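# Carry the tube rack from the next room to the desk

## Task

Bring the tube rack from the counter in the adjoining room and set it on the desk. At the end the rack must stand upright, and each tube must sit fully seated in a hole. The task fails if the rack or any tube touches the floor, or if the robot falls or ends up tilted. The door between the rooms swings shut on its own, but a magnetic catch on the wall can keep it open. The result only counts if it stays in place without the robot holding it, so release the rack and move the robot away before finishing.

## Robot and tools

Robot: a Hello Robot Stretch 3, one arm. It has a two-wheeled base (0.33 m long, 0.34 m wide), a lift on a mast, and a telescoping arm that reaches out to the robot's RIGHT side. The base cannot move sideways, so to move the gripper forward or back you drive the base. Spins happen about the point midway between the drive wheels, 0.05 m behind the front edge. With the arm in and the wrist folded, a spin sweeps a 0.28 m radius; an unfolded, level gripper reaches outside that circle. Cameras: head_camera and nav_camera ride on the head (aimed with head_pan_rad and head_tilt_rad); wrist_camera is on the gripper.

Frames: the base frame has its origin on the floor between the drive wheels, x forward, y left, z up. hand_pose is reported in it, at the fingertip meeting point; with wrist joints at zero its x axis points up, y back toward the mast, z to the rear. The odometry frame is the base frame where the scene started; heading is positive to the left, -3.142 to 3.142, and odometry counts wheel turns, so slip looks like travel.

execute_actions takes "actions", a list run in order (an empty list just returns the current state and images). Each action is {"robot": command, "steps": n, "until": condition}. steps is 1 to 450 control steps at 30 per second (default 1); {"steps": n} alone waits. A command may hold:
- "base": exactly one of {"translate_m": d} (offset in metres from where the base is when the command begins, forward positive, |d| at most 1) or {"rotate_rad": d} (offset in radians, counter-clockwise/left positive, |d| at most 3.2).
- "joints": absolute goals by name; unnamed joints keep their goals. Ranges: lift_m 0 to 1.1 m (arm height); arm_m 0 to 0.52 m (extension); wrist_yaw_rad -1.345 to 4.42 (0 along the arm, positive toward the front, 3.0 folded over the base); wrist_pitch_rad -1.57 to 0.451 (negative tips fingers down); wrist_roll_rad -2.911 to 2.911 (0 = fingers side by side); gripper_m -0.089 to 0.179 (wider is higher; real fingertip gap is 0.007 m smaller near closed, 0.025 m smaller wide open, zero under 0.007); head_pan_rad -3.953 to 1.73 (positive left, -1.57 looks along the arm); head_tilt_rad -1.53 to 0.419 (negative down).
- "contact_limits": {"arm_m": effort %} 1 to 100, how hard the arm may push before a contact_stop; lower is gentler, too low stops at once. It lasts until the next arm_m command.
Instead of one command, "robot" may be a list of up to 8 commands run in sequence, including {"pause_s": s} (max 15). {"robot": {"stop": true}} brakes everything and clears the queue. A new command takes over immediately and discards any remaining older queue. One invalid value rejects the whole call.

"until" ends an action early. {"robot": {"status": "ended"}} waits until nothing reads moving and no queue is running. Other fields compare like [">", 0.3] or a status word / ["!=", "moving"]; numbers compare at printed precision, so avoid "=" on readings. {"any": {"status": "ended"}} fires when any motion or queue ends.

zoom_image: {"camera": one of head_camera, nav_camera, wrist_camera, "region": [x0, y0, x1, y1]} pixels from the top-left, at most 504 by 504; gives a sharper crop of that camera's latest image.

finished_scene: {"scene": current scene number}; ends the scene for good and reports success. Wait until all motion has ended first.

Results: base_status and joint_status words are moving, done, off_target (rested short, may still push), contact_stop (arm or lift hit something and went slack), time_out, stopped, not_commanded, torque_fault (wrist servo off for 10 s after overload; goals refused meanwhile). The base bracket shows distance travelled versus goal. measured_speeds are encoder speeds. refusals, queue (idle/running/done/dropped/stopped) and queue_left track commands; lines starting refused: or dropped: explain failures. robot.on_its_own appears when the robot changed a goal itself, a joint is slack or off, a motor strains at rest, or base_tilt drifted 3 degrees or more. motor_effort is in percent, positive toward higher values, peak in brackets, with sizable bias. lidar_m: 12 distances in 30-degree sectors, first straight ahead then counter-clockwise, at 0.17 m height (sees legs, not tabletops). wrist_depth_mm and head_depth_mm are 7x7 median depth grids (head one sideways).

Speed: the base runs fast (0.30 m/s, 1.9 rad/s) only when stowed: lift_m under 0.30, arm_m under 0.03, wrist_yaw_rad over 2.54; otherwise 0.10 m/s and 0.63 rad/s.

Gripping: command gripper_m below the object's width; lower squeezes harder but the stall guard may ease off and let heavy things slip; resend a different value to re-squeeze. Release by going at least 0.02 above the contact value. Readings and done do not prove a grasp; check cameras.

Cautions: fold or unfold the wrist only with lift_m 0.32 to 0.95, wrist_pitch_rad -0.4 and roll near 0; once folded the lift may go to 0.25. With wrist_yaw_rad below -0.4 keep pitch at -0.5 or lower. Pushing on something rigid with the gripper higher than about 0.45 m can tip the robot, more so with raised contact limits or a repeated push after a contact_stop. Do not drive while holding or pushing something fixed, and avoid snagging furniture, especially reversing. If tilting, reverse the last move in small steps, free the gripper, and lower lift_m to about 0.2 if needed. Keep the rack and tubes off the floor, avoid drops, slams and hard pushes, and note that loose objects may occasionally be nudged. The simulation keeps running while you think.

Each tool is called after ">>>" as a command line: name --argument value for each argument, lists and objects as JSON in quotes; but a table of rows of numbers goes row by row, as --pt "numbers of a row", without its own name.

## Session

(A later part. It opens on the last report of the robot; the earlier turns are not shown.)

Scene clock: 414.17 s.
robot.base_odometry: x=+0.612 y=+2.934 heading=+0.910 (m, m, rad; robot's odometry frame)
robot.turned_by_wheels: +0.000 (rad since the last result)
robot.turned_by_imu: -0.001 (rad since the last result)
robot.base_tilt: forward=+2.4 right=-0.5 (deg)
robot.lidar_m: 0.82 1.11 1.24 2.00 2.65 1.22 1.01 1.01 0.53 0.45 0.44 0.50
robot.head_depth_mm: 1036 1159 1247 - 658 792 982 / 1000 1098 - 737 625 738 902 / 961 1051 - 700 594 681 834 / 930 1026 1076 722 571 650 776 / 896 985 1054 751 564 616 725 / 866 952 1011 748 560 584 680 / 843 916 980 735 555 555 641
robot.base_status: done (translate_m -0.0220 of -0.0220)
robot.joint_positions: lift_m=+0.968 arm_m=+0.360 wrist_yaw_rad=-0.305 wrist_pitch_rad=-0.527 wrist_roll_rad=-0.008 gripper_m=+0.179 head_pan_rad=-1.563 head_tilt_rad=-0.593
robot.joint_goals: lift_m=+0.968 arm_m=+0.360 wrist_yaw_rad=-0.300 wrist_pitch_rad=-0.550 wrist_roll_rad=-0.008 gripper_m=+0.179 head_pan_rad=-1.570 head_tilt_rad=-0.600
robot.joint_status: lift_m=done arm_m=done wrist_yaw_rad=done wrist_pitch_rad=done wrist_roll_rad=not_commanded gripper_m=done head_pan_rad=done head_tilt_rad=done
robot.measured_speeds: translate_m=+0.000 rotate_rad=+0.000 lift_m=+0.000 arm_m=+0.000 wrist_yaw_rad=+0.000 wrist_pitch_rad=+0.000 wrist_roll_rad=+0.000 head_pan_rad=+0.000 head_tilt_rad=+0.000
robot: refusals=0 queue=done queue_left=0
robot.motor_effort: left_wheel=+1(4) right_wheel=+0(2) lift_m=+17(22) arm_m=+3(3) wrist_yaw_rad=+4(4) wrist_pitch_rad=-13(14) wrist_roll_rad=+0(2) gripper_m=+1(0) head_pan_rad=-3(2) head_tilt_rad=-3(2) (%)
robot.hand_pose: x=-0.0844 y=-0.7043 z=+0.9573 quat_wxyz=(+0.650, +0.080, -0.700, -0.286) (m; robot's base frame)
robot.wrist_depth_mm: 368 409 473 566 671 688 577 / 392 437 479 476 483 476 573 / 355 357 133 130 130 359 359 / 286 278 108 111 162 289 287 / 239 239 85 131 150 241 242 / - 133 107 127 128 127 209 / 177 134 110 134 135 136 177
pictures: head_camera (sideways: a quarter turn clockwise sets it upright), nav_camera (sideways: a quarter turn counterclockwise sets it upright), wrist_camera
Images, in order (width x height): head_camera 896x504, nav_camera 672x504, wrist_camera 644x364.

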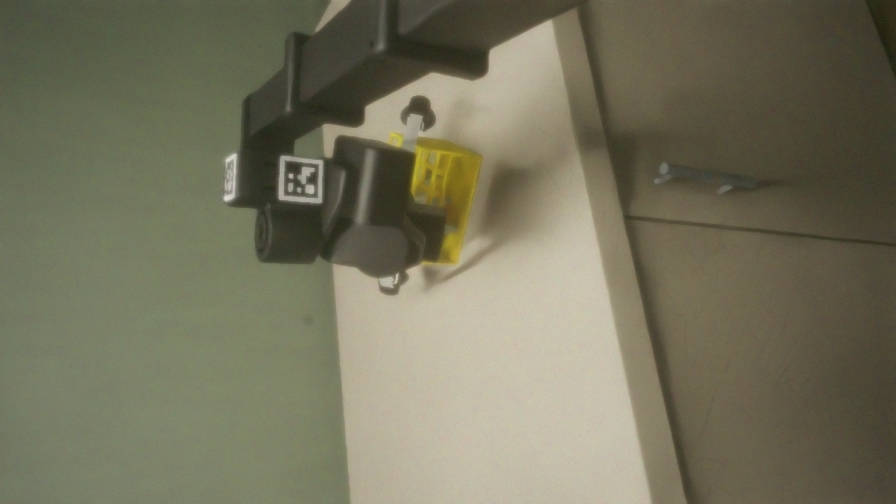

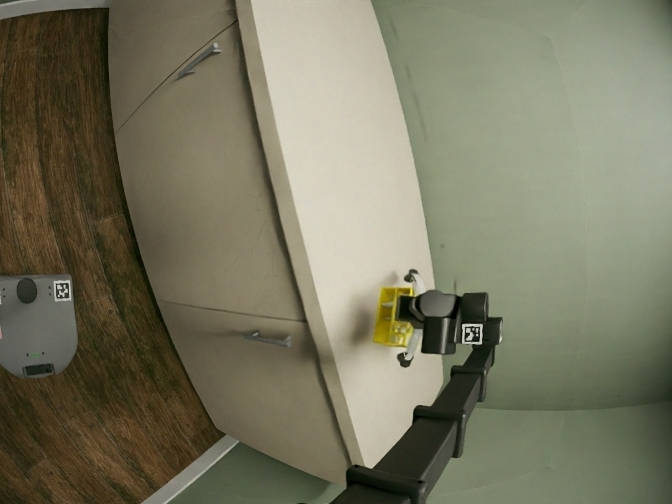

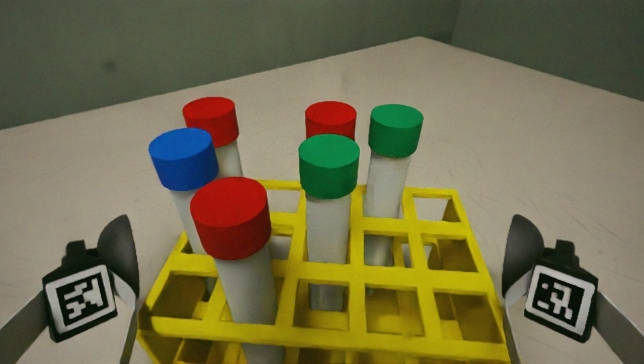

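>>> execute_actions --actions '[{"robot":[{"joints":{"lift_m":0.99}},{"joints":{"arm_m":0.335}},{"base":{"translate_m":0.007}},{"joints":{"lift_m":0.965}}],"steps":300,"until":{"robot":{"status":"ended"}}}]'

Scene clock: 420.30 s.
robot.base_odometry: x=+0.616 y=+2.940 heading=+0.910 (m, m, rad; robot's odometry frame)
robot.turned_by_wheels: +0.000 (rad since the last result)
robot.turned_by_imu: -0.002 (rad since the last result)
robot.base_tilt: forward=+2.4 right=-0.4 (deg)
robot.lidar_m: 0.81 1.11 1.23 1.99 2.64 1.22 1.02 1.02 0.53 0.44 0.44 0.50
robot.head_depth_mm: 1035 1150 1234 - 666 786 975 / 996 1105 - 737 623 733 900 / 958 1050 - 699 593 679 830 / 927 1021 1076 694 570 648 768 / 897 979 1053 749 563 612 721 / 867 944 1013 743 558 581 678 / 841 919 971 734 554 551 638
robot.base_status: done (translate_m +0.0070 of +0.0070)
robot.joint_positions: lift_m=+0.965 arm_m=+0.335 wrist_yaw_rad=-0.302 wrist_pitch_rad=-0.564 wrist_roll_rad=-0.008 gripper_m=+0.179 head_pan_rad=-1.563 head_tilt_rad=-0.593
robot.joint_goals: lift_m=+0.965 arm_m=+0.335 wrist_yaw_rad=-0.300 wrist_pitch_rad=-0.550 wrist_roll_rad=-0.008 gripper_m=+0.179 head_pan_rad=-1.570 head_tilt_rad=-0.600
robot.joint_status: lift_m=done arm_m=done wrist_yaw_rad=done wrist_pitch_rad=done wrist_roll_rad=not_commanded gripper_m=done head_pan_rad=done head_tilt_rad=done
robot.measured_speeds: translate_m=+0.000 rotate_rad=+0.000 lift_m=+0.000 arm_m=+0.000 wrist_yaw_rad=+0.000 wrist_pitch_rad=+0.000 wrist_roll_rad=+0.000 head_pan_rad=+0.000 head_tilt_rad=+0.000
robot: refusals=0 queue=done queue_left=0
robot.motor_effort: left_wheel=+3(9) right_wheel=-2(4) lift_m=+22(32) arm_m=-2(3) wrist_yaw_rad=+1(4) wrist_pitch_rad=+9(12) wrist_roll_rad=+0(0) gripper_m=+0(0) head_pan_rad=-3(2) head_tilt_rad=-2(2) (%)
robot.hand_pose: x=-0.0821 y=-0.6747 z=+0.9466 quat_wxyz=(+0.645, +0.094, -0.698, -0.297) (m; robot's base frame)
robot.wrist_depth_mm: 383 432 499 557 589 661 589 / 399 411 146 139 373 412 413 / 319 318 101 134 296 323 323 / 262 260 118 143 156 263 263 / 221 216 127 133 137 222 223 / - 186 151 178 157 135 196 / 166 170 169 167 166 170 167
pictures: head_camera (sideways: a quarter turn clockwise sets it upright), nav_camera (sideways: a quarter turn counterclockwise sets it upright), wrist_camera
Images, in order (width x height): head_camera 896x504, nav_camera 672x504, wrist_camera 644x364.

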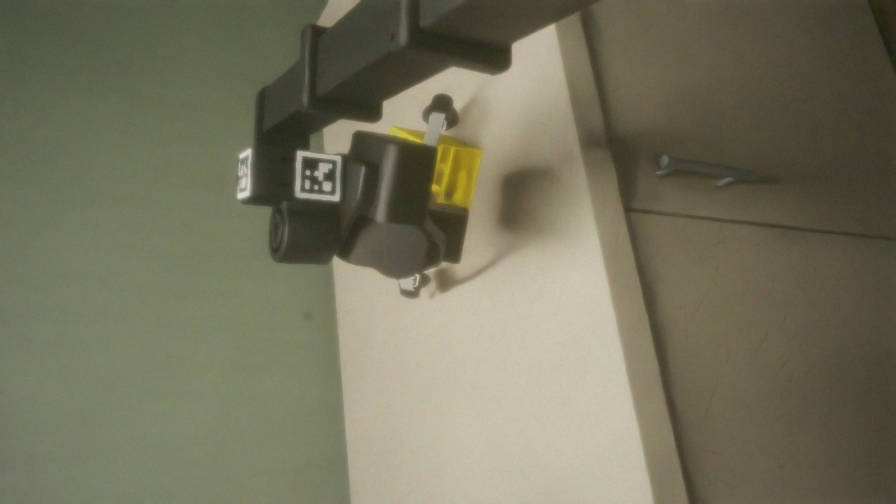

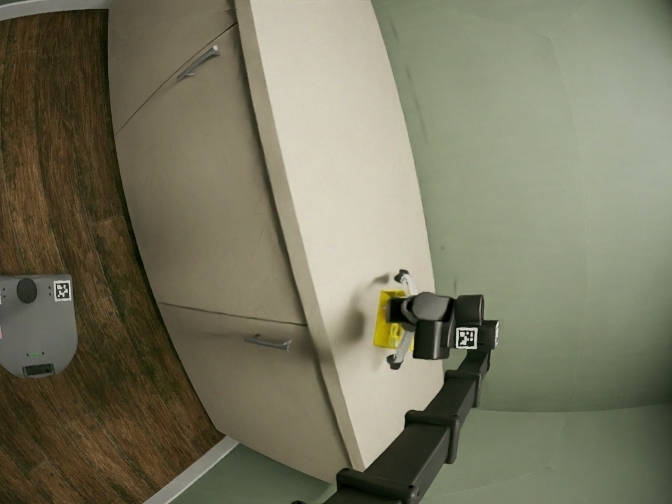

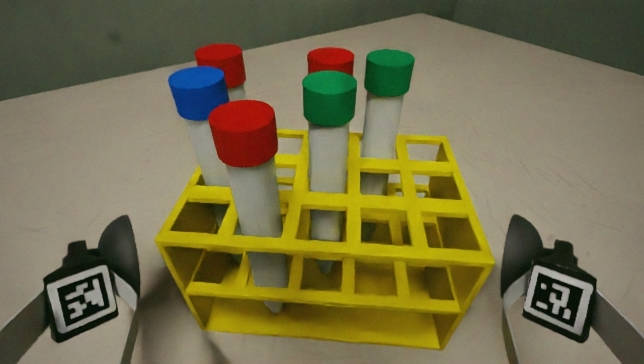

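>>> execute_actions --actions '[{"robot":[{"joints":{"arm_m":0.358},"base":{"translate_m":-0.007}}],"steps":300,"until":{"robot":{"status":"ended"}}}]'

Scene clock: 423.97 s.
robot.base_odometry: x=+0.612 y=+2.934 heading=+0.910 (m, m, rad; robot's odometry frame)
robot.turned_by_wheels: +0.000 (rad since the last result)
robot.turned_by_imu: -0.001 (rad since the last result)
robot.base_tilt: forward=+2.4 right=-0.4 (deg)
robot.lidar_m: 0.82 1.11 1.24 2.00 2.65 1.22 1.01 1.01 0.53 0.45 0.44 0.50
robot.head_depth_mm: 1034 1155 1242 - 669 790 981 / 998 1103 - 739 623 736 899 / 959 1056 - 713 595 683 829 / 929 1019 1075 693 569 650 777 / 901 984 1045 750 562 615 727 / 871 945 1016 742 558 584 681 / 842 915 978 734 556 555 640
robot.base_status: done (translate_m -0.0070 of -0.0070)
robot.joint_positions: lift_m=+0.965 arm_m=+0.358 wrist_yaw_rad=-0.302 wrist_pitch_rad=-0.564 wrist_roll_rad=-0.008 gripper_m=+0.179 head_pan_rad=-1.563 head_tilt_rad=-0.593
robot.joint_goals: lift_m=+0.965 arm_m=+0.358 wrist_yaw_rad=-0.300 wrist_pitch_rad=-0.550 wrist_roll_rad=-0.008 gripper_m=+0.179 head_pan_rad=-1.570 head_tilt_rad=-0.600
robot.joint_status: lift_m=done arm_m=done wrist_yaw_rad=done wrist_pitch_rad=done wrist_roll_rad=not_commanded gripper_m=done head_pan_rad=done head_tilt_rad=done
robot.measured_speeds: translate_m=+0.000 rotate_rad=+0.000 lift_m=+0.000 arm_m=+0.000 wrist_yaw_rad=+0.000 wrist_pitch_rad=+0.000 wrist_roll_rad=+0.000 head_pan_rad=+0.000 head_tilt_rad=+0.000
robot: refusals=0 queue=done queue_left=0
robot.motor_effort: left_wheel=+3(5) right_wheel=-2(5) lift_m=+22(22) arm_m=+3(3) wrist_yaw_rad=+1(2) wrist_pitch_rad=+9(9) wrist_roll_rad=+0(0) gripper_m=+0(1) head_pan_rad=-3(3) head_tilt_rad=-2(3) (%)
robot.hand_pose: x=-0.0820 y=-0.6970 z=+0.9465 quat_wxyz=(+0.645, +0.094, -0.698, -0.297) (m; robot's base frame)
robot.wrist_depth_mm: 371 423 480 549 584 666 572 / 396 411 370 391 391 420 417 / 317 307 109 112 308 324 324 / 261 260 91 143 148 263 263 / 223 141 112 129 134 222 223 / - 124 114 152 141 116 195 / 166 165 159 159 157 166 166
pictures: head_camera (sideways: a quarter turn clockwise sets it upright), nav_camera (sideways: a quarter turn counterclockwise sets it upright), wrist_camera
Images, in order (width x height): head_camera 896x504, nav_camera 672x504, wrist_camera 644x364.

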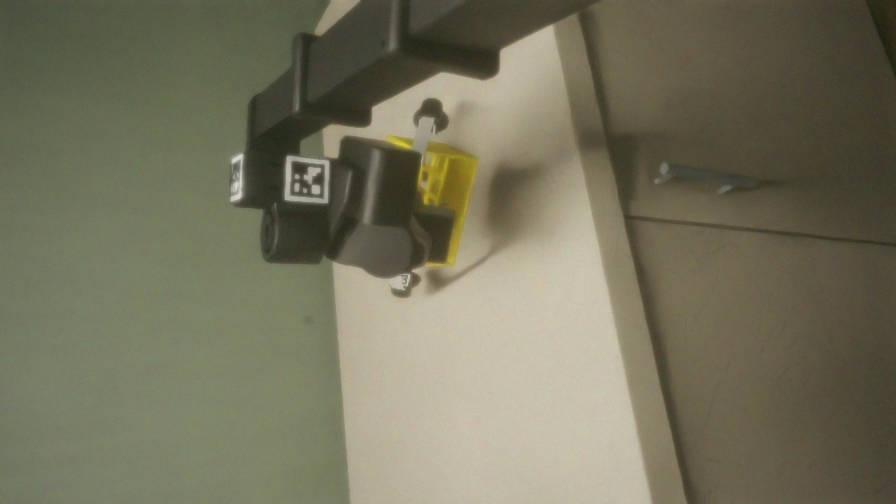

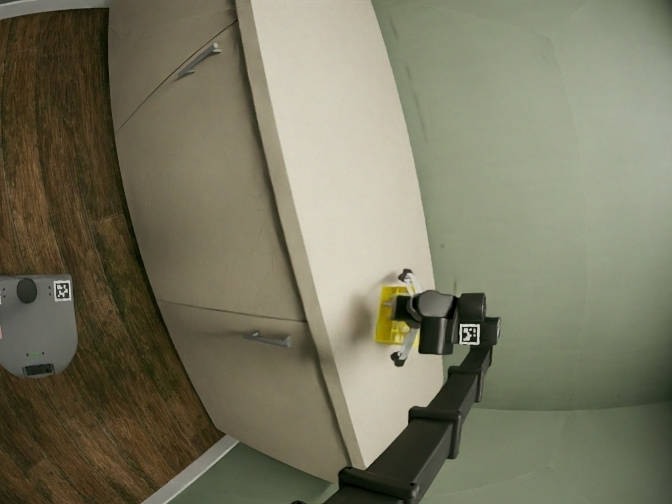

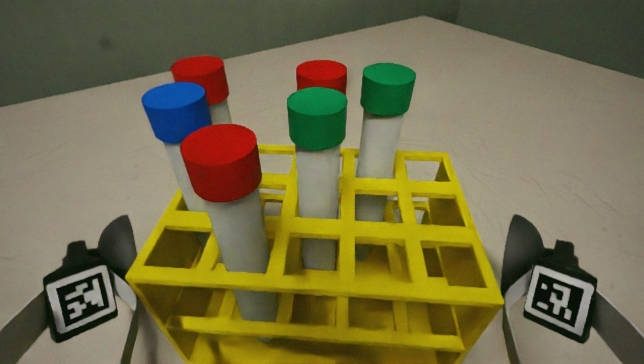

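>>> execute_actions --actions '[{"robot":[{"joints":{"gripper_m":0.14}},{"joints":{"gripper_m":0.10}},{"pause_s":0.5},{"joints":{"lift_m":1.0}},{"pause_s":1}],"steps":300,"until":{"robot":{"status":"ended"}}}]'

Scene clock: 429.33 s.
robot.base_odometry: x=+0.612 y=+2.934 heading=+0.910 (m, m, rad; robot's odometry frame)
robot.turned_by_wheels: +0.000 (rad since the last result)
robot.turned_by_imu: -0.001 (rad since the last result)
robot.base_tilt: forward=+2.6 right=-0.5 (deg)
robot.lidar_m: 0.82 1.11 1.24 2.00 2.64 1.22 1.02 1.01 0.53 0.44 0.44 0.50
robot.head_depth_mm: 1036 1137 - 744 653 790 979 / 997 1078 1059 770 621 737 902 / 965 1032 - 727 595 684 837 / 931 1013 1074 722 570 653 780 / 897 985 1051 748 563 615 729 / 870 947 1015 741 559 583 682 / 840 915 977 734 554 554 643
robot.base_status: done (translate_m -0.0070 of -0.0070)
robot.joint_positions: lift_m=+1.000 arm_m=+0.358 wrist_yaw_rad=-0.301 wrist_pitch_rad=-0.572 wrist_roll_rad=-0.007 gripper_m=+0.103 head_pan_rad=-1.563 head_tilt_rad=-0.594
robot.joint_goals: lift_m=+1.000 arm_m=+0.358 wrist_yaw_rad=-0.300 wrist_pitch_rad=-0.550 wrist_roll_rad=-0.007 gripper_m=+0.103 head_pan_rad=-1.570 head_tilt_rad=-0.600
robot.joint_status: lift_m=done arm_m=done wrist_yaw_rad=done wrist_pitch_rad=done wrist_roll_rad=not_commanded gripper_m=done head_pan_rad=done head_tilt_rad=done
robot.measured_speeds: translate_m=+0.000 rotate_rad=+0.000 lift_m=+0.000 arm_m=+0.000 wrist_yaw_rad=+0.000 wrist_pitch_rad=+0.000 wrist_roll_rad=+0.000 head_pan_rad=+0.000 head_tilt_rad=+0.000
robot: refusals=0 queue=done queue_left=0
robot.motor_effort: left_wheel=+4(5) right_wheel=-2(3) lift_m=+31(32) arm_m=+2(3) wrist_yaw_rad=+0(1) wrist_pitch_rad=+14(14) wrist_roll_rad=+0(0) gripper_m=-15(95) head_pan_rad=-3(2) head_tilt_rad=-2(2) (%)
robot.hand_pose: x=-0.0816 y=-0.6960 z=+0.9795 quat_wxyz=(+0.643, +0.097, -0.698, -0.299) (m; robot's base frame)
robot.wrist_depth_mm: 371 414 483 569 662 680 578 / 396 446 485 477 492 484 576 / 376 374 157 184 380 378 382 / 307 310 160 179 310 309 312 / 263 262 148 165 164 268 264 / 228 - 151 165 157 - 229 / 202 200 159 174 165 199 202
pictures: head_camera (sideways: a quarter turn clockwise sets it upright), nav_camera (sideways: a quarter turn counterclockwise sets it upright), wrist_camera
Images, in order (width x height): head_camera 896x504, nav_camera 672x504, wrist_camera 644x364.

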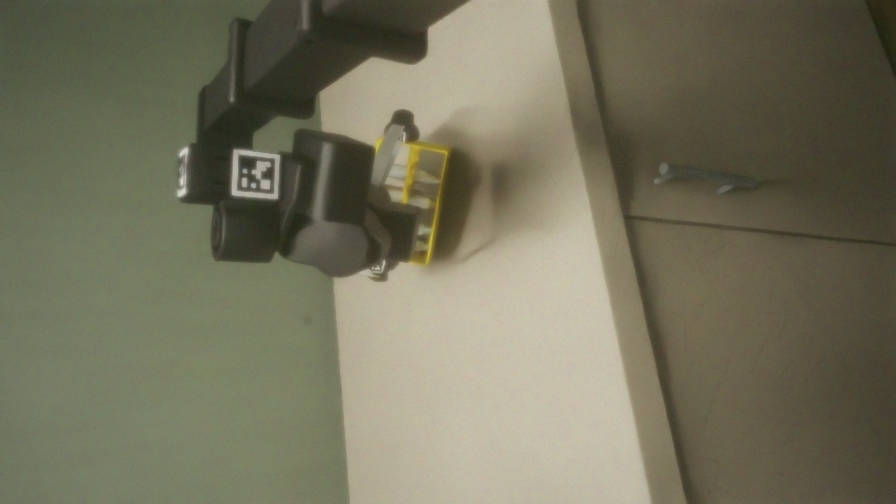

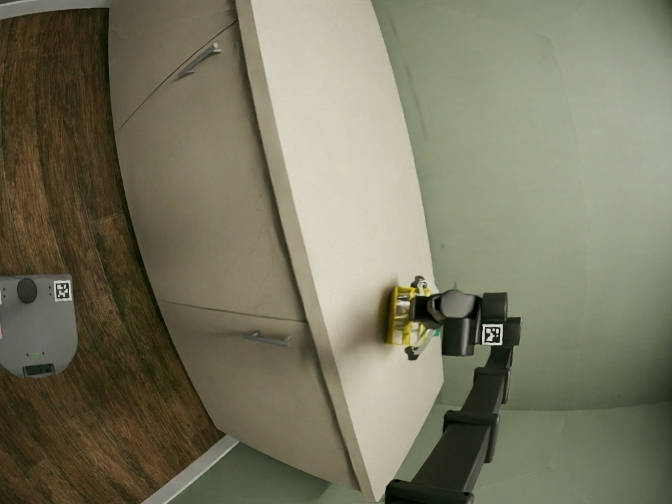

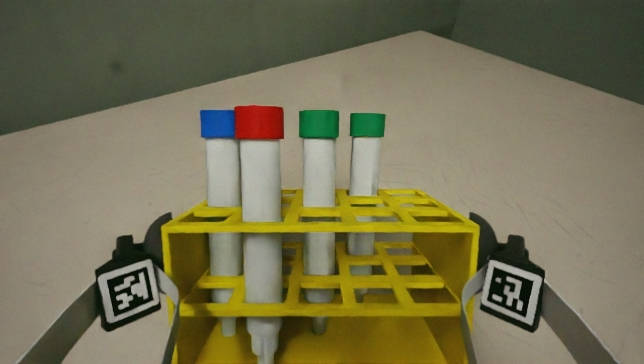

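>>> execute_actions --actions '[{"robot":[{"joints":{"wrist_pitch_rad":-0.3}},{"pause_s":0.5},{"joints":{"wrist_pitch_rad":-0.05,"wrist_yaw_rad":0}},{"joints":{"head_tilt_rad":-0.35}},{"pause_s":1}],"steps":300,"until":{"robot":{"status":"ended"}}}]'

Scene clock: 440.03 s.
robot.base_odometry: x=+0.612 y=+2.934 heading=+0.910 (m, m, rad; robot's odometry frame)
robot.turned_by_wheels: +0.000 (rad since the last result)
robot.turned_by_imu: -0.002 (rad since the last result)
robot.base_tilt: forward=+2.5 right=-0.5 (deg)
robot.lidar_m: 0.82 1.11 1.24 2.01 2.65 1.22 1.01 1.01 0.53 0.45 0.44 0.50
robot.head_depth_mm: 1071 1145 1219 1304 - 604 650 / 1030 1099 1158 - 837 598 613 / 990 1049 1112 - 806 593 578 / 951 1009 1066 - 777 588 550 / 921 969 1028 1067 811 585 504 / 889 936 987 1039 801 581 486 / 860 908 948 1011 797 577 466
robot.base_status: done (translate_m -0.0070 of -0.0070)
robot.joint_positions: lift_m=+1.000 arm_m=+0.358 wrist_yaw_rad=-0.002 wrist_pitch_rad=-0.087 wrist_roll_rad=-0.007 gripper_m=+0.103 head_pan_rad=-1.563 head_tilt_rad=-0.360
robot.joint_goals: lift_m=+1.000 arm_m=+0.358 wrist_yaw_rad=+0.000 wrist_pitch_rad=-0.050 wrist_roll_rad=-0.007 gripper_m=+0.103 head_pan_rad=-1.570 head_tilt_rad=-0.350
robot.joint_status: lift_m=done arm_m=done wrist_yaw_rad=done wrist_pitch_rad=done wrist_roll_rad=not_commanded gripper_m=done head_pan_rad=done head_tilt_rad=done
robot.measured_speeds: translate_m=+0.000 rotate_rad=+0.000 lift_m=+0.000 arm_m=+0.000 wrist_yaw_rad=+0.000 wrist_pitch_rad=+0.000 wrist_roll_rad=+0.000 head_pan_rad=+0.000 head_tilt_rad=+0.000
robot: refusals=0 queue=done queue_left=0
robot.motor_effort: left_wheel=+3(3) right_wheel=-2(2) lift_m=+32(32) arm_m=+2(2) wrist_yaw_rad=+1(3) wrist_pitch_rad=+23(23) wrist_roll_rad=+0(0) gripper_m=-14(14) head_pan_rad=-3(3) head_tilt_rad=+4(18) (%)
robot.hand_pose: x=-0.0220 y=-0.7559 z=+1.0921 quat_wxyz=(+0.709, +0.031, -0.704, -0.032) (m; robot's base frame)
robot.wrist_depth_mm: 380 404 436 474 512 573 633 / 392 416 452 491 540 591 660 / 399 429 461 502 565 621 670 / 413 437 184 205 581 659 699 / 421 447 150 167 167 681 695 / 434 - 152 186 184 - 464 / 357 346 151 185 332 346 364
pictures: head_camera (sideways: a quarter turn clockwise sets it upright), nav_camera (sideways: a quarter turn counterclockwise sets it upright), wrist_camera
Images, in order (width x height): head_camera 896x504, nav_camera 672x504, wrist_camera 644x364.

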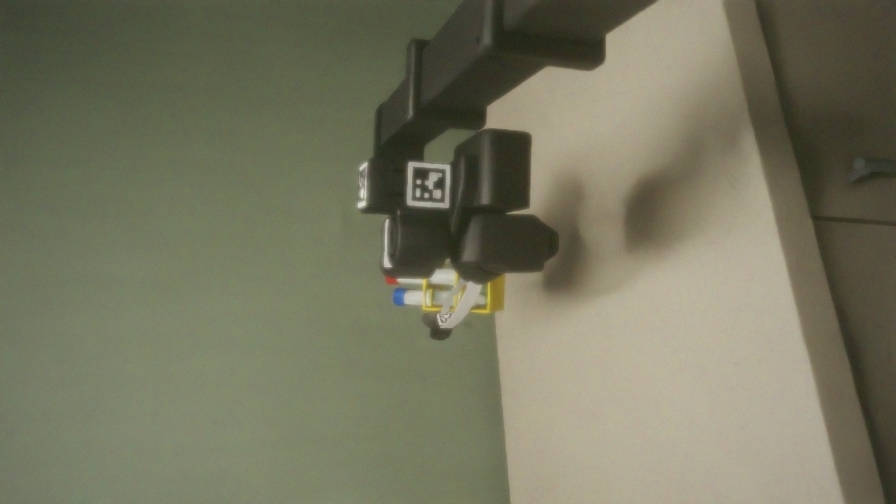

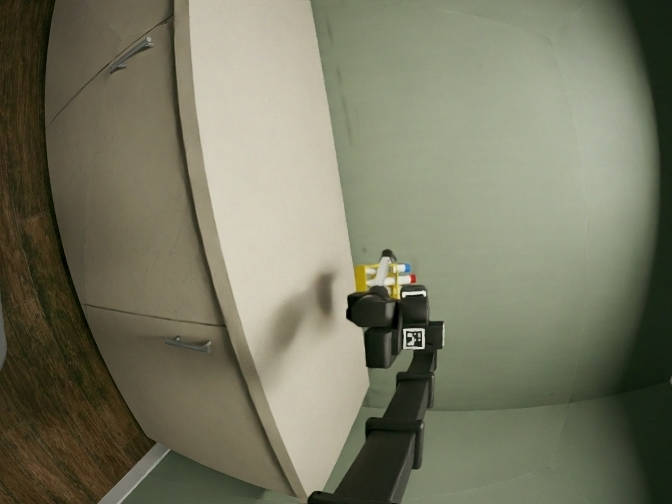

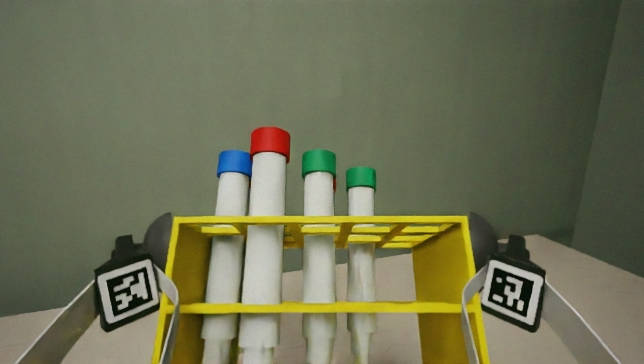

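>>> execute_actions --actions '[{"robot":[{"joints":{"wrist_pitch_rad":0.25,"arm_m":0.30}},{"pause_s":1.5}],"steps":300,"until":{"robot":{"status":"ended"}}}]'

Scene clock: 448.30 s.
robot.base_odometry: x=+0.612 y=+2.934 heading=+0.910 (m, m, rad; robot's odometry frame)
robot.turned_by_wheels: +0.000 (rad since the last result)
robot.turned_by_imu: -0.002 (rad since the last result)
robot.base_tilt: forward=+2.4 right=-0.6 (deg)
robot.lidar_m: 0.82 1.11 1.24 2.00 2.64 1.22 1.01 1.01 0.53 0.45 0.44 0.50
robot.head_depth_mm: 1072 1150 1220 1287 796 603 649 / 1027 1095 1170 - 793 598 612 / 987 1046 1113 - 763 593 577 / 959 1010 1056 - 757 590 550 / 923 973 1019 1072 812 585 505 / 891 939 990 1044 806 580 485 / 862 907 953 1014 799 577 468
robot.base_status: done (translate_m -0.0070 of -0.0070)
robot.joint_positions: lift_m=+1.000 arm_m=+0.300 wrist_yaw_rad=-0.001 wrist_pitch_rad=+0.212 wrist_roll_rad=-0.007 gripper_m=+0.103 head_pan_rad=-1.563 head_tilt_rad=-0.359
robot.joint_goals: lift_m=+1.000 arm_m=+0.300 wrist_yaw_rad=+0.000 wrist_pitch_rad=+0.250 wrist_roll_rad=-0.007 gripper_m=+0.103 head_pan_rad=-1.570 head_tilt_rad=-0.350
robot.joint_status: lift_m=done arm_m=done wrist_yaw_rad=done wrist_pitch_rad=done wrist_roll_rad=not_commanded gripper_m=done head_pan_rad=done head_tilt_rad=done
robot.measured_speeds: translate_m=+0.000 rotate_rad=+0.000 lift_m=+0.000 arm_m=+0.000 wrist_yaw_rad=+0.000 wrist_pitch_rad=+0.000 wrist_roll_rad=+0.000 head_pan_rad=+0.000 head_tilt_rad=+0.000
robot: refusals=0 queue=done queue_left=0
robot.motor_effort: left_wheel=+4(3) right_wheel=-2(2) lift_m=+31(31) arm_m=-2(4) wrist_yaw_rad=+2(2) wrist_pitch_rad=+23(24) wrist_roll_rad=+0(0) gripper_m=-14(15) head_pan_rad=-3(3) head_tilt_rad=+3(3) (%)
robot.hand_pose: x=-0.0217 y=-0.7008 z=+1.1689 quat_wxyz=(+0.706, -0.075, -0.701, +0.074) (m; robot's base frame)
robot.wrist_depth_mm: 461 500 545 592 665 727 724 / 463 499 539 604 650 720 735 / 462 491 529 594 653 718 713 / 456 492 186 204 641 712 705 / 453 477 151 167 165 714 717 / 445 - 151 186 184 - 713 / 445 468 151 181 595 628 670
pictures: head_camera (sideways: a quarter turn clockwise sets it upright), nav_camera (sideways: a quarter turn counterclockwise sets it upright), wrist_camera
Images, in order (width x height): head_camera 896x504, nav_camera 672x504, wrist_camera 644x364.

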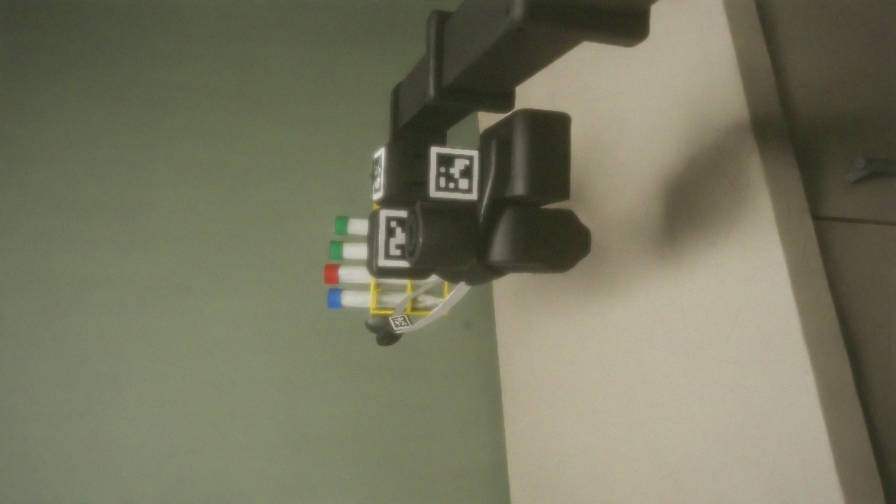

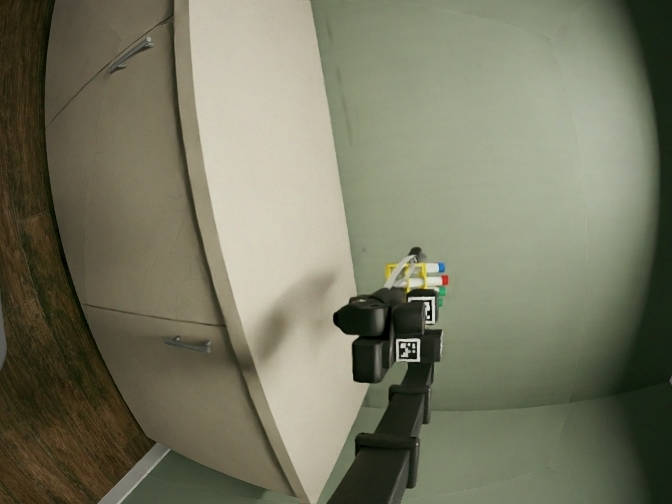

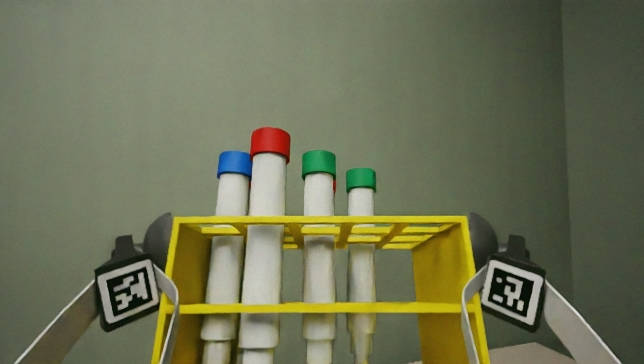

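>>> execute_actions --actions '[{"robot":[{"joints":{"arm_m":0.0,"head_pan_rad":0,"head_tilt_rad":-0.45}},{"joints":{"wrist_yaw_rad":1.2},"base":{"rotate_rad":2.5}}],"steps":450,"until":{"robot":{"status":"ended"}}}]'

Scene clock: 461.17 s.
robot.base_odometry: x=+0.612 y=+2.934 heading=-2.873 (m, m, rad; robot's odometry frame)
robot.turned_by_wheels: +2.500 (rad since the last result)
robot.turned_by_imu: +2.504 (rad since the last result)
robot.base_tilt: forward=+2.5 right=-0.7 (deg)
robot.lidar_m: 1.35 1.03 1.01 0.58 0.45 0.44 0.47 0.69 1.11 1.18 1.69 2.57
robot.head_depth_mm: 2189 2306 2440 2566 2405 1805 1442 / 2305 2429 2588 2746 2393 1798 1432 / 2615 2787 2895 2953 2351 1771 1425 / 1617 1755 1914 3069 2182 1757 1421 / 1412 1505 1620 1739 1913 1744 1407 / 1239 1301 1396 1496 1604 1659 1402 / 1104 1167 1231 1306 1394 1495 1397
robot.base_status: done (rotate_rad +2.4998 of +2.5000)
robot.joint_positions: lift_m=+1.000 arm_m=+0.000 wrist_yaw_rad=+1.199 wrist_pitch_rad=+0.213 wrist_roll_rad=-0.007 gripper_m=+0.103 head_pan_rad=-0.007 head_tilt_rad=-0.445
robot.joint_goals: lift_m=+1.000 arm_m=+0.000 wrist_yaw_rad=+1.200 wrist_pitch_rad=+0.250 wrist_roll_rad=-0.007 gripper_m=+0.103 head_pan_rad=+0.000 head_tilt_rad=-0.450
robot.joint_status: lift_m=done arm_m=done wrist_yaw_rad=done wrist_pitch_rad=done wrist_roll_rad=not_commanded gripper_m=done head_pan_rad=done head_tilt_rad=done
robot.measured_speeds: translate_m=+0.000 rotate_rad=+0.000 lift_m=+0.000 arm_m=+0.000 wrist_yaw_rad=+0.000 wrist_pitch_rad=+0.000 wrist_roll_rad=+0.000 head_pan_rad=+0.000 head_tilt_rad=+0.000
robot: refusals=0 queue=done queue_left=0
robot.motor_effort: left_wheel=-4(10) right_wheel=+3(6) lift_m=+31(32) arm_m=-2(3) wrist_yaw_rad=+1(5) wrist_pitch_rad=+23(23) wrist_roll_rad=+0(0) gripper_m=-15(14) head_pan_rad=+3(36) head_tilt_rad=-2(10) (%)
robot.hand_pose: x=+0.2167 y=-0.2381 z=+1.1692 quat_wxyz=(+0.540, +0.333, -0.621, +0.460) (m; robot's base frame)
robot.wrist_depth_mm: - - - - - - - / - - - - - - - / - - - - - - - / - - 184 205 - - - / - - 151 168 165 - - / - - 151 188 184 - - / - - 151 182 - - -
pictures: head_camera (sideways: a quarter turn clockwise sets it upright), nav_camera (sideways: a quarter turn counterclockwise sets it upright), wrist_camera
Images, in order (width x height): head_camera 896x504, nav_camera 672x504, wrist_camera 644x364.

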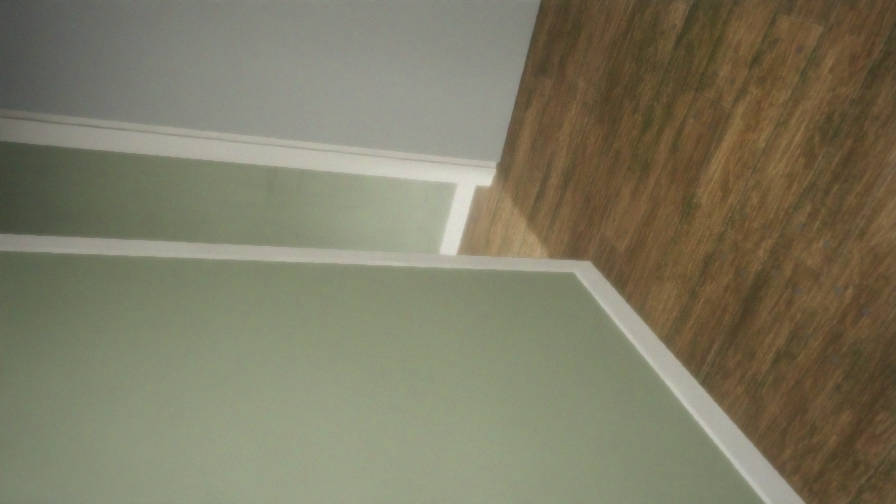

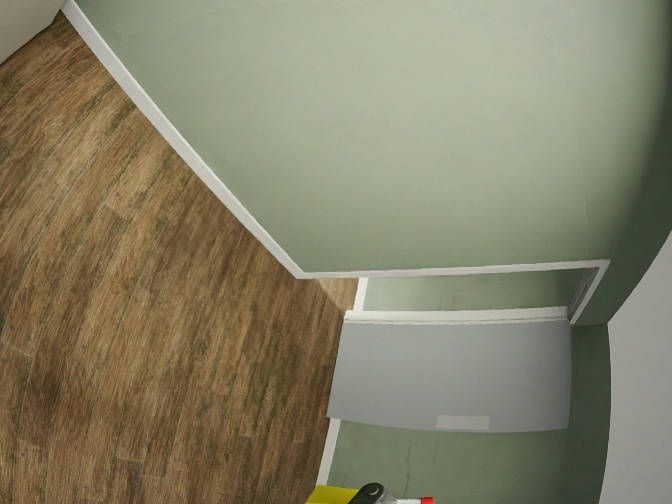

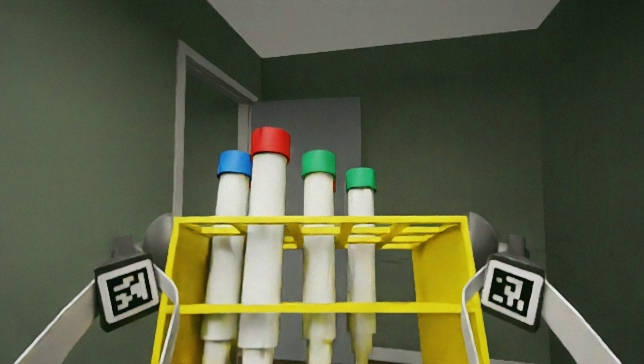

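>>> execute_actions --actions '[{"robot":[{"base":{"rotate_rad":-0.42}},{"base":{"translate_m":1.0}}],"steps":450,"until":{"robot":{"status":"ended"}}},{"robot":[{"base":{"translate_m":1.0}},{"base":{"rotate_rad":1.40}}],"steps":450,"until":{"robot":{"status":"ended"}}}]'

Scene clock: 495.93 s.
robot.base_odometry: x=-1.365 y=+3.236 heading=-1.893 (m, m, rad; robot's odometry frame)
robot.turned_by_wheels: +0.980 (rad since the last result)
robot.turned_by_imu: +0.982 (rad since the last result)
robot.base_tilt: forward=+2.4 right=-0.5 (deg)
robot.lidar_m: 2.88 0.72 0.95 2.39 2.07 1.51 1.45 1.07 0.63 0.59 0.61 0.79
robot.head_depth_mm: 2043 2002 1979 1958 1939 1732 1434 / 2815 2895 2819 2782 2357 1801 1433 / 2878 3106 3351 3447 2387 1769 1419 / 2878 3058 3285 3462 2352 1759 1411 / 2868 3025 3286 3482 2337 1754 1406 / 2894 3069 3276 3442 2311 1744 1404 / 2845 3046 3260 3355 2287 1671 1322
robot.base_status: done (rotate_rad +1.3998 of +1.4000)
robot.joint_positions: lift_m=+1.000 arm_m=+0.000 wrist_yaw_rad=+1.199 wrist_pitch_rad=+0.213 wrist_roll_rad=-0.007 gripper_m=+0.103 head_pan_rad=-0.007 head_tilt_rad=-0.445
robot.joint_goals: lift_m=+1.000 arm_m=+0.000 wrist_yaw_rad=+1.200 wrist_pitch_rad=+0.250 wrist_roll_rad=-0.007 gripper_m=+0.103 head_pan_rad=+0.000 head_tilt_rad=-0.450
robot.joint_status: lift_m=done arm_m=done wrist_yaw_rad=done wrist_pitch_rad=done wrist_roll_rad=not_commanded gripper_m=done head_pan_rad=done head_tilt_rad=done
robot.measured_speeds: translate_m=+0.000 rotate_rad=+0.000 lift_m=+0.000 arm_m=+0.000 wrist_yaw_rad=+0.000 wrist_pitch_rad=+0.000 wrist_roll_rad=+0.000 head_pan_rad=+0.000 head_tilt_rad=+0.000
robot: refusals=0 queue=done queue_left=0
robot.motor_effort: left_wheel=-4(10) right_wheel=+3(5) lift_m=+31(32) arm_m=-2(2) wrist_yaw_rad=+0(1) wrist_pitch_rad=+22(22) wrist_roll_rad=+0(0) gripper_m=-14(14) head_pan_rad=+3(2) head_tilt_rad=-2(2) (%)
robot.hand_pose: x=+0.2167 y=-0.2381 z=+1.1692 quat_wxyz=(+0.540, +0.333, -0.621, +0.460) (m; robot's base frame)
robot.wrist_depth_mm: - - - - 605 437 347 / - - - - 597 436 344 / - - - - 596 435 342 / - - 184 205 568 442 343 / - - 150 167 165 404 341 / - - 150 188 184 - 339 / - - 151 182 590 407 329
pictures: head_camera (sideways: a quarter turn clockwise sets it upright), nav_camera (sideways: a quarter turn counterclockwise sets it upright), wrist_camera
Images, in order (width x height): head_camera 896x504, nav_camera 672x504, wrist_camera 644x364.

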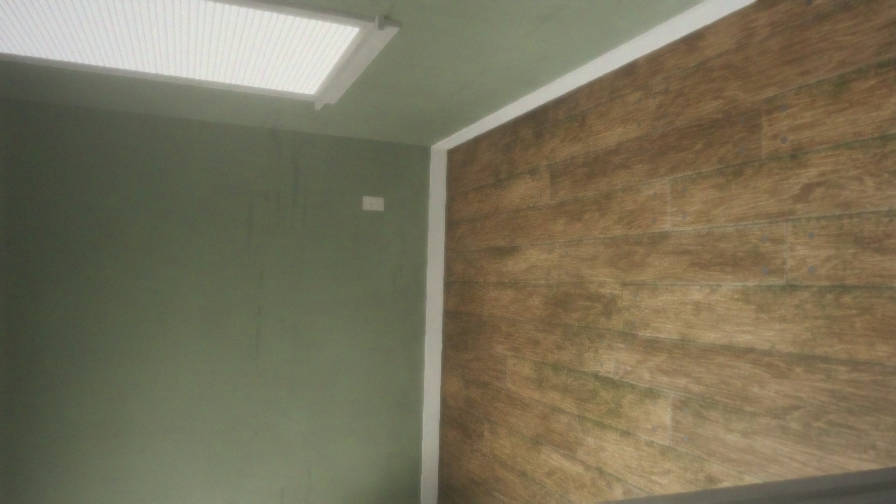

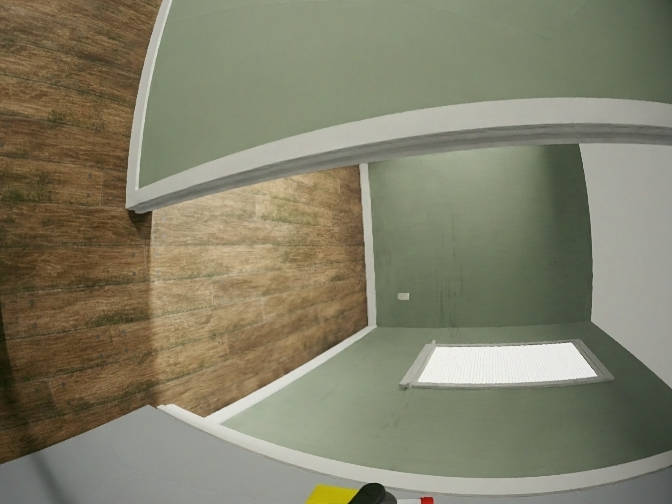

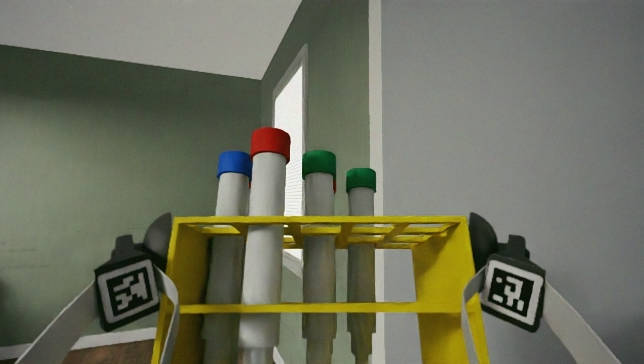

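>>> execute_actions --actions '[{"robot":[{"base":{"translate_m":1.0}},{"base":{"translate_m":0.3},"joints":{"head_pan_rad":1.2,"head_tilt_rad":-0.4}}],"steps":450,"until":{"robot":{"status":"ended"}}}]'

Scene clock: 513.63 s.
robot.base_odometry: x=-1.777 y=+2.003 heading=-1.893 (m, m, rad; robot's odometry frame)
robot.turned_by_wheels: +0.000 (rad since the last result)
robot.turned_by_imu: +0.000 (rad since the last result)
robot.base_tilt: forward=+1.9 right=+1.0 (deg)
robot.lidar_m: 2.02 2.10 2.88 1.95 0.72 0.57 2.74 0.81 0.77 0.75 0.78 1.07
robot.head_depth_mm: 2689 2749 2810 2357 2563 1872 1476 / 3059 3199 3213 3238 2525 1866 1475 / 2968 3212 3374 3323 2528 1850 1464 / 2824 3065 3271 3483 2485 1837 1454 / 2733 2961 3077 3270 2497 1819 1450 / 2642 2809 3006 3153 2468 1811 1439 / 2498 2666 2843 3032 2429 1802 1433
robot.base_status: moving (translate_m +0.3000 of +0.3000)
robot.joint_positions: lift_m=+1.000 arm_m=+0.000 wrist_yaw_rad=+1.199 wrist_pitch_rad=+0.213 wrist_roll_rad=-0.007 gripper_m=+0.103 head_pan_rad=+1.193 head_tilt_rad=-0.409
robot.joint_goals: lift_m=+1.000 arm_m=+0.000 wrist_yaw_rad=+1.200 wrist_pitch_rad=+0.250 wrist_roll_rad=-0.007 gripper_m=+0.103 head_pan_rad=+1.200 head_tilt_rad=-0.400
robot.joint_status: lift_m=done arm_m=done wrist_yaw_rad=done wrist_pitch_rad=done wrist_roll_rad=not_commanded gripper_m=done head_pan_rad=done head_tilt_rad=done
robot.measured_speeds: translate_m=+0.000 rotate_rad=+0.000 lift_m=+0.000 arm_m=+0.000 wrist_yaw_rad=+0.000 wrist_pitch_rad=+0.000 wrist_roll_rad=+0.000 head_pan_rad=+0.000 head_tilt_rad=+0.000
robot: refusals=0 queue=running queue_left=0
robot.motor_effort: left_wheel=-5(6) right_wheel=+2(6) lift_m=+32(32) arm_m=-2(2) wrist_yaw_rad=+1(1) wrist_pitch_rad=+22(23) wrist_roll_rad=+0(0) gripper_m=-14(13) head_pan_rad=+3(35) head_tilt_rad=+3(10) (%)
robot.hand_pose: x=+0.2167 y=-0.2381 z=+1.1692 quat_wxyz=(+0.540, +0.333, -0.621, +0.460) (m; robot's base frame)
robot.wrist_depth_mm: - - - - 921 623 506 / - - - - 901 620 496 / - - - - 892 616 501 / - - 185 205 842 622 489 / - - 150 168 165 580 493 / - - 150 188 185 - 487 / - - 150 182 839 586 475
pictures: head_camera (sideways: a quarter turn clockwise sets it upright), nav_camera (sideways: a quarter turn counterclockwise sets it upright), wrist_camera
Images, in order (width x height): head_camera 896x504, nav_camera 672x504, wrist_camera 644x364.

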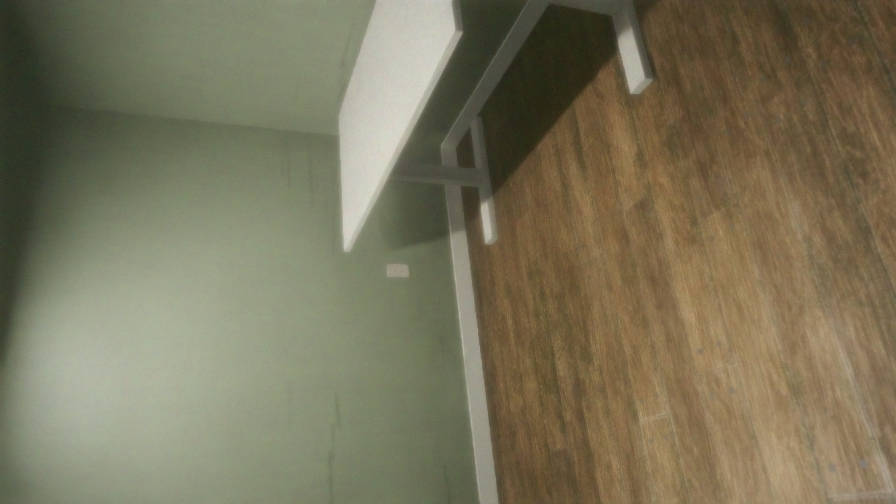

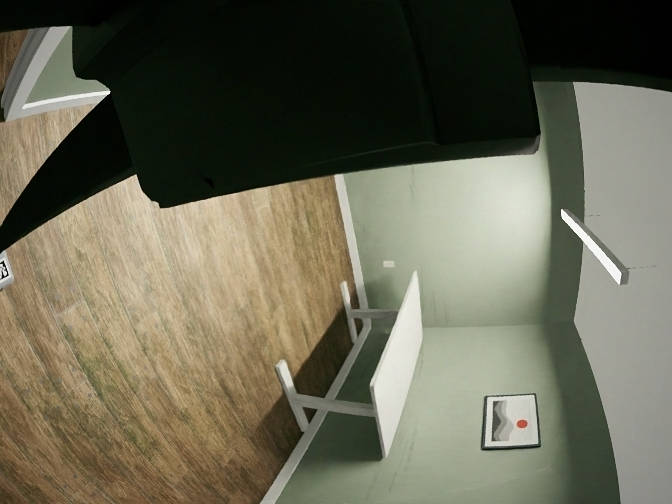

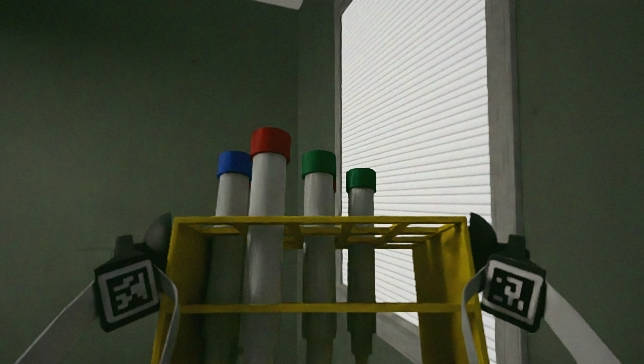

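>>> execute_actions --actions '[{"robot":[{"base":{"rotate_rad":1.15}},{"base":{"translate_m":1.0},"joints":{"head_pan_rad":-0.4,"head_tilt_rad":-0.6}}],"steps":450,"until":{"robot":{"status":"ended"}}},{"robot":[{"base":{"translate_m":1.0}},{"base":{"rotate_rad":0.42},"joints":{"head_pan_rad":-1.4,"head_tilt_rad":-0.7,"wrist_yaw_rad":0}}],"steps":450,"until":{"robot":{"status":"ended"}}}]'

Scene clock: 543.63 s.
robot.base_odometry: x=-0.305 y=+0.649 heading=-0.324 (m, m, rad; robot's odometry frame)
robot.turned_by_wheels: +1.570 (rad since the last result)
robot.turned_by_imu: +1.574 (rad since the last result)
robot.base_tilt: forward=+2.5 right=-0.4 (deg)
robot.lidar_m: 1.20 1.25 1.36 1.31 1.36 1.87 2.55 1.71 0.85 1.21 1.16 1.13
robot.head_depth_mm: 976 1039 - - - - 1177 / 995 344 - - - - 1166 / 1005 351 370 1020 744 681 1197 / 1026 1127 1204 965 761 680 1213 / 1040 1162 1240 959 757 1318 1202 / 1059 1179 1262 953 750 1349 1200 / 1069 1197 1282 944 748 1374 1197
robot.base_status: done (rotate_rad +0.4198 of +0.4200)
robot.joint_positions: lift_m=+1.000 arm_m=+0.000 wrist_yaw_rad=+0.002 wrist_pitch_rad=+0.213 wrist_roll_rad=-0.007 gripper_m=+0.103 head_pan_rad=-1.393 head_tilt_rad=-0.692
robot.joint_goals: lift_m=+1.000 arm_m=+0.000 wrist_yaw_rad=+0.000 wrist_pitch_rad=+0.250 wrist_roll_rad=-0.007 gripper_m=+0.103 head_pan_rad=-1.400 head_tilt_rad=-0.700
robot.joint_status: lift_m=done arm_m=done wrist_yaw_rad=done wrist_pitch_rad=done wrist_roll_rad=not_commanded gripper_m=done head_pan_rad=done head_tilt_rad=done
robot.measured_speeds: translate_m=+0.000 rotate_rad=+0.000 lift_m=+0.000 arm_m=+0.000 wrist_yaw_rad=+0.000 wrist_pitch_rad=+0.000 wrist_roll_rad=+0.000 head_pan_rad=+0.000 head_tilt_rad=+0.000
robot: refusals=0 queue=done queue_left=0
robot.motor_effort: left_wheel=-4(9) right_wheel=+2(6) lift_m=+32(32) arm_m=-2(2) wrist_yaw_rad=-1(1) wrist_pitch_rad=+22(22) wrist_roll_rad=+0(0) gripper_m=-15(14) head_pan_rad=-3(34) head_tilt_rad=-3(16) (%)
robot.hand_pose: x=-0.0209 y=-0.4008 z=+1.1692 quat_wxyz=(+0.706, -0.075, -0.701, +0.076) (m; robot's base frame)
robot.wrist_depth_mm: - - - 949 957 982 971 / - - - 953 938 986 959 / 963 985 955 928 940 950 966 / 968 971 183 205 948 947 947 / 959 965 150 168 166 922 926 / 954 - 150 167 184 - 931 / 961 914 150 182 914 945 912
pictures: head_camera (sideways: a quarter turn clockwise sets it upright), nav_camera (sideways: a quarter turn counterclockwise sets it upright), wrist_camera
Images, in order (width x height): head_camera 896x504, nav_camera 672x504, wrist_camera 644x364.

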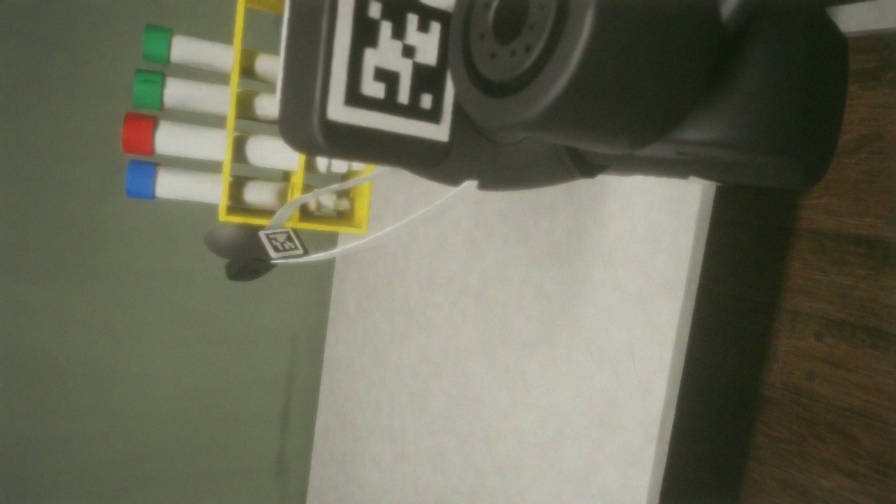

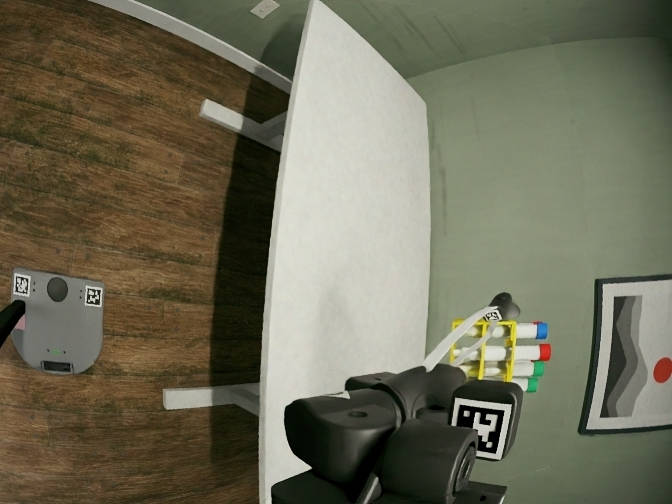

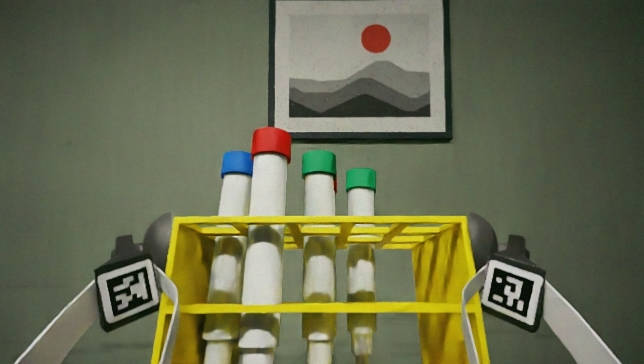

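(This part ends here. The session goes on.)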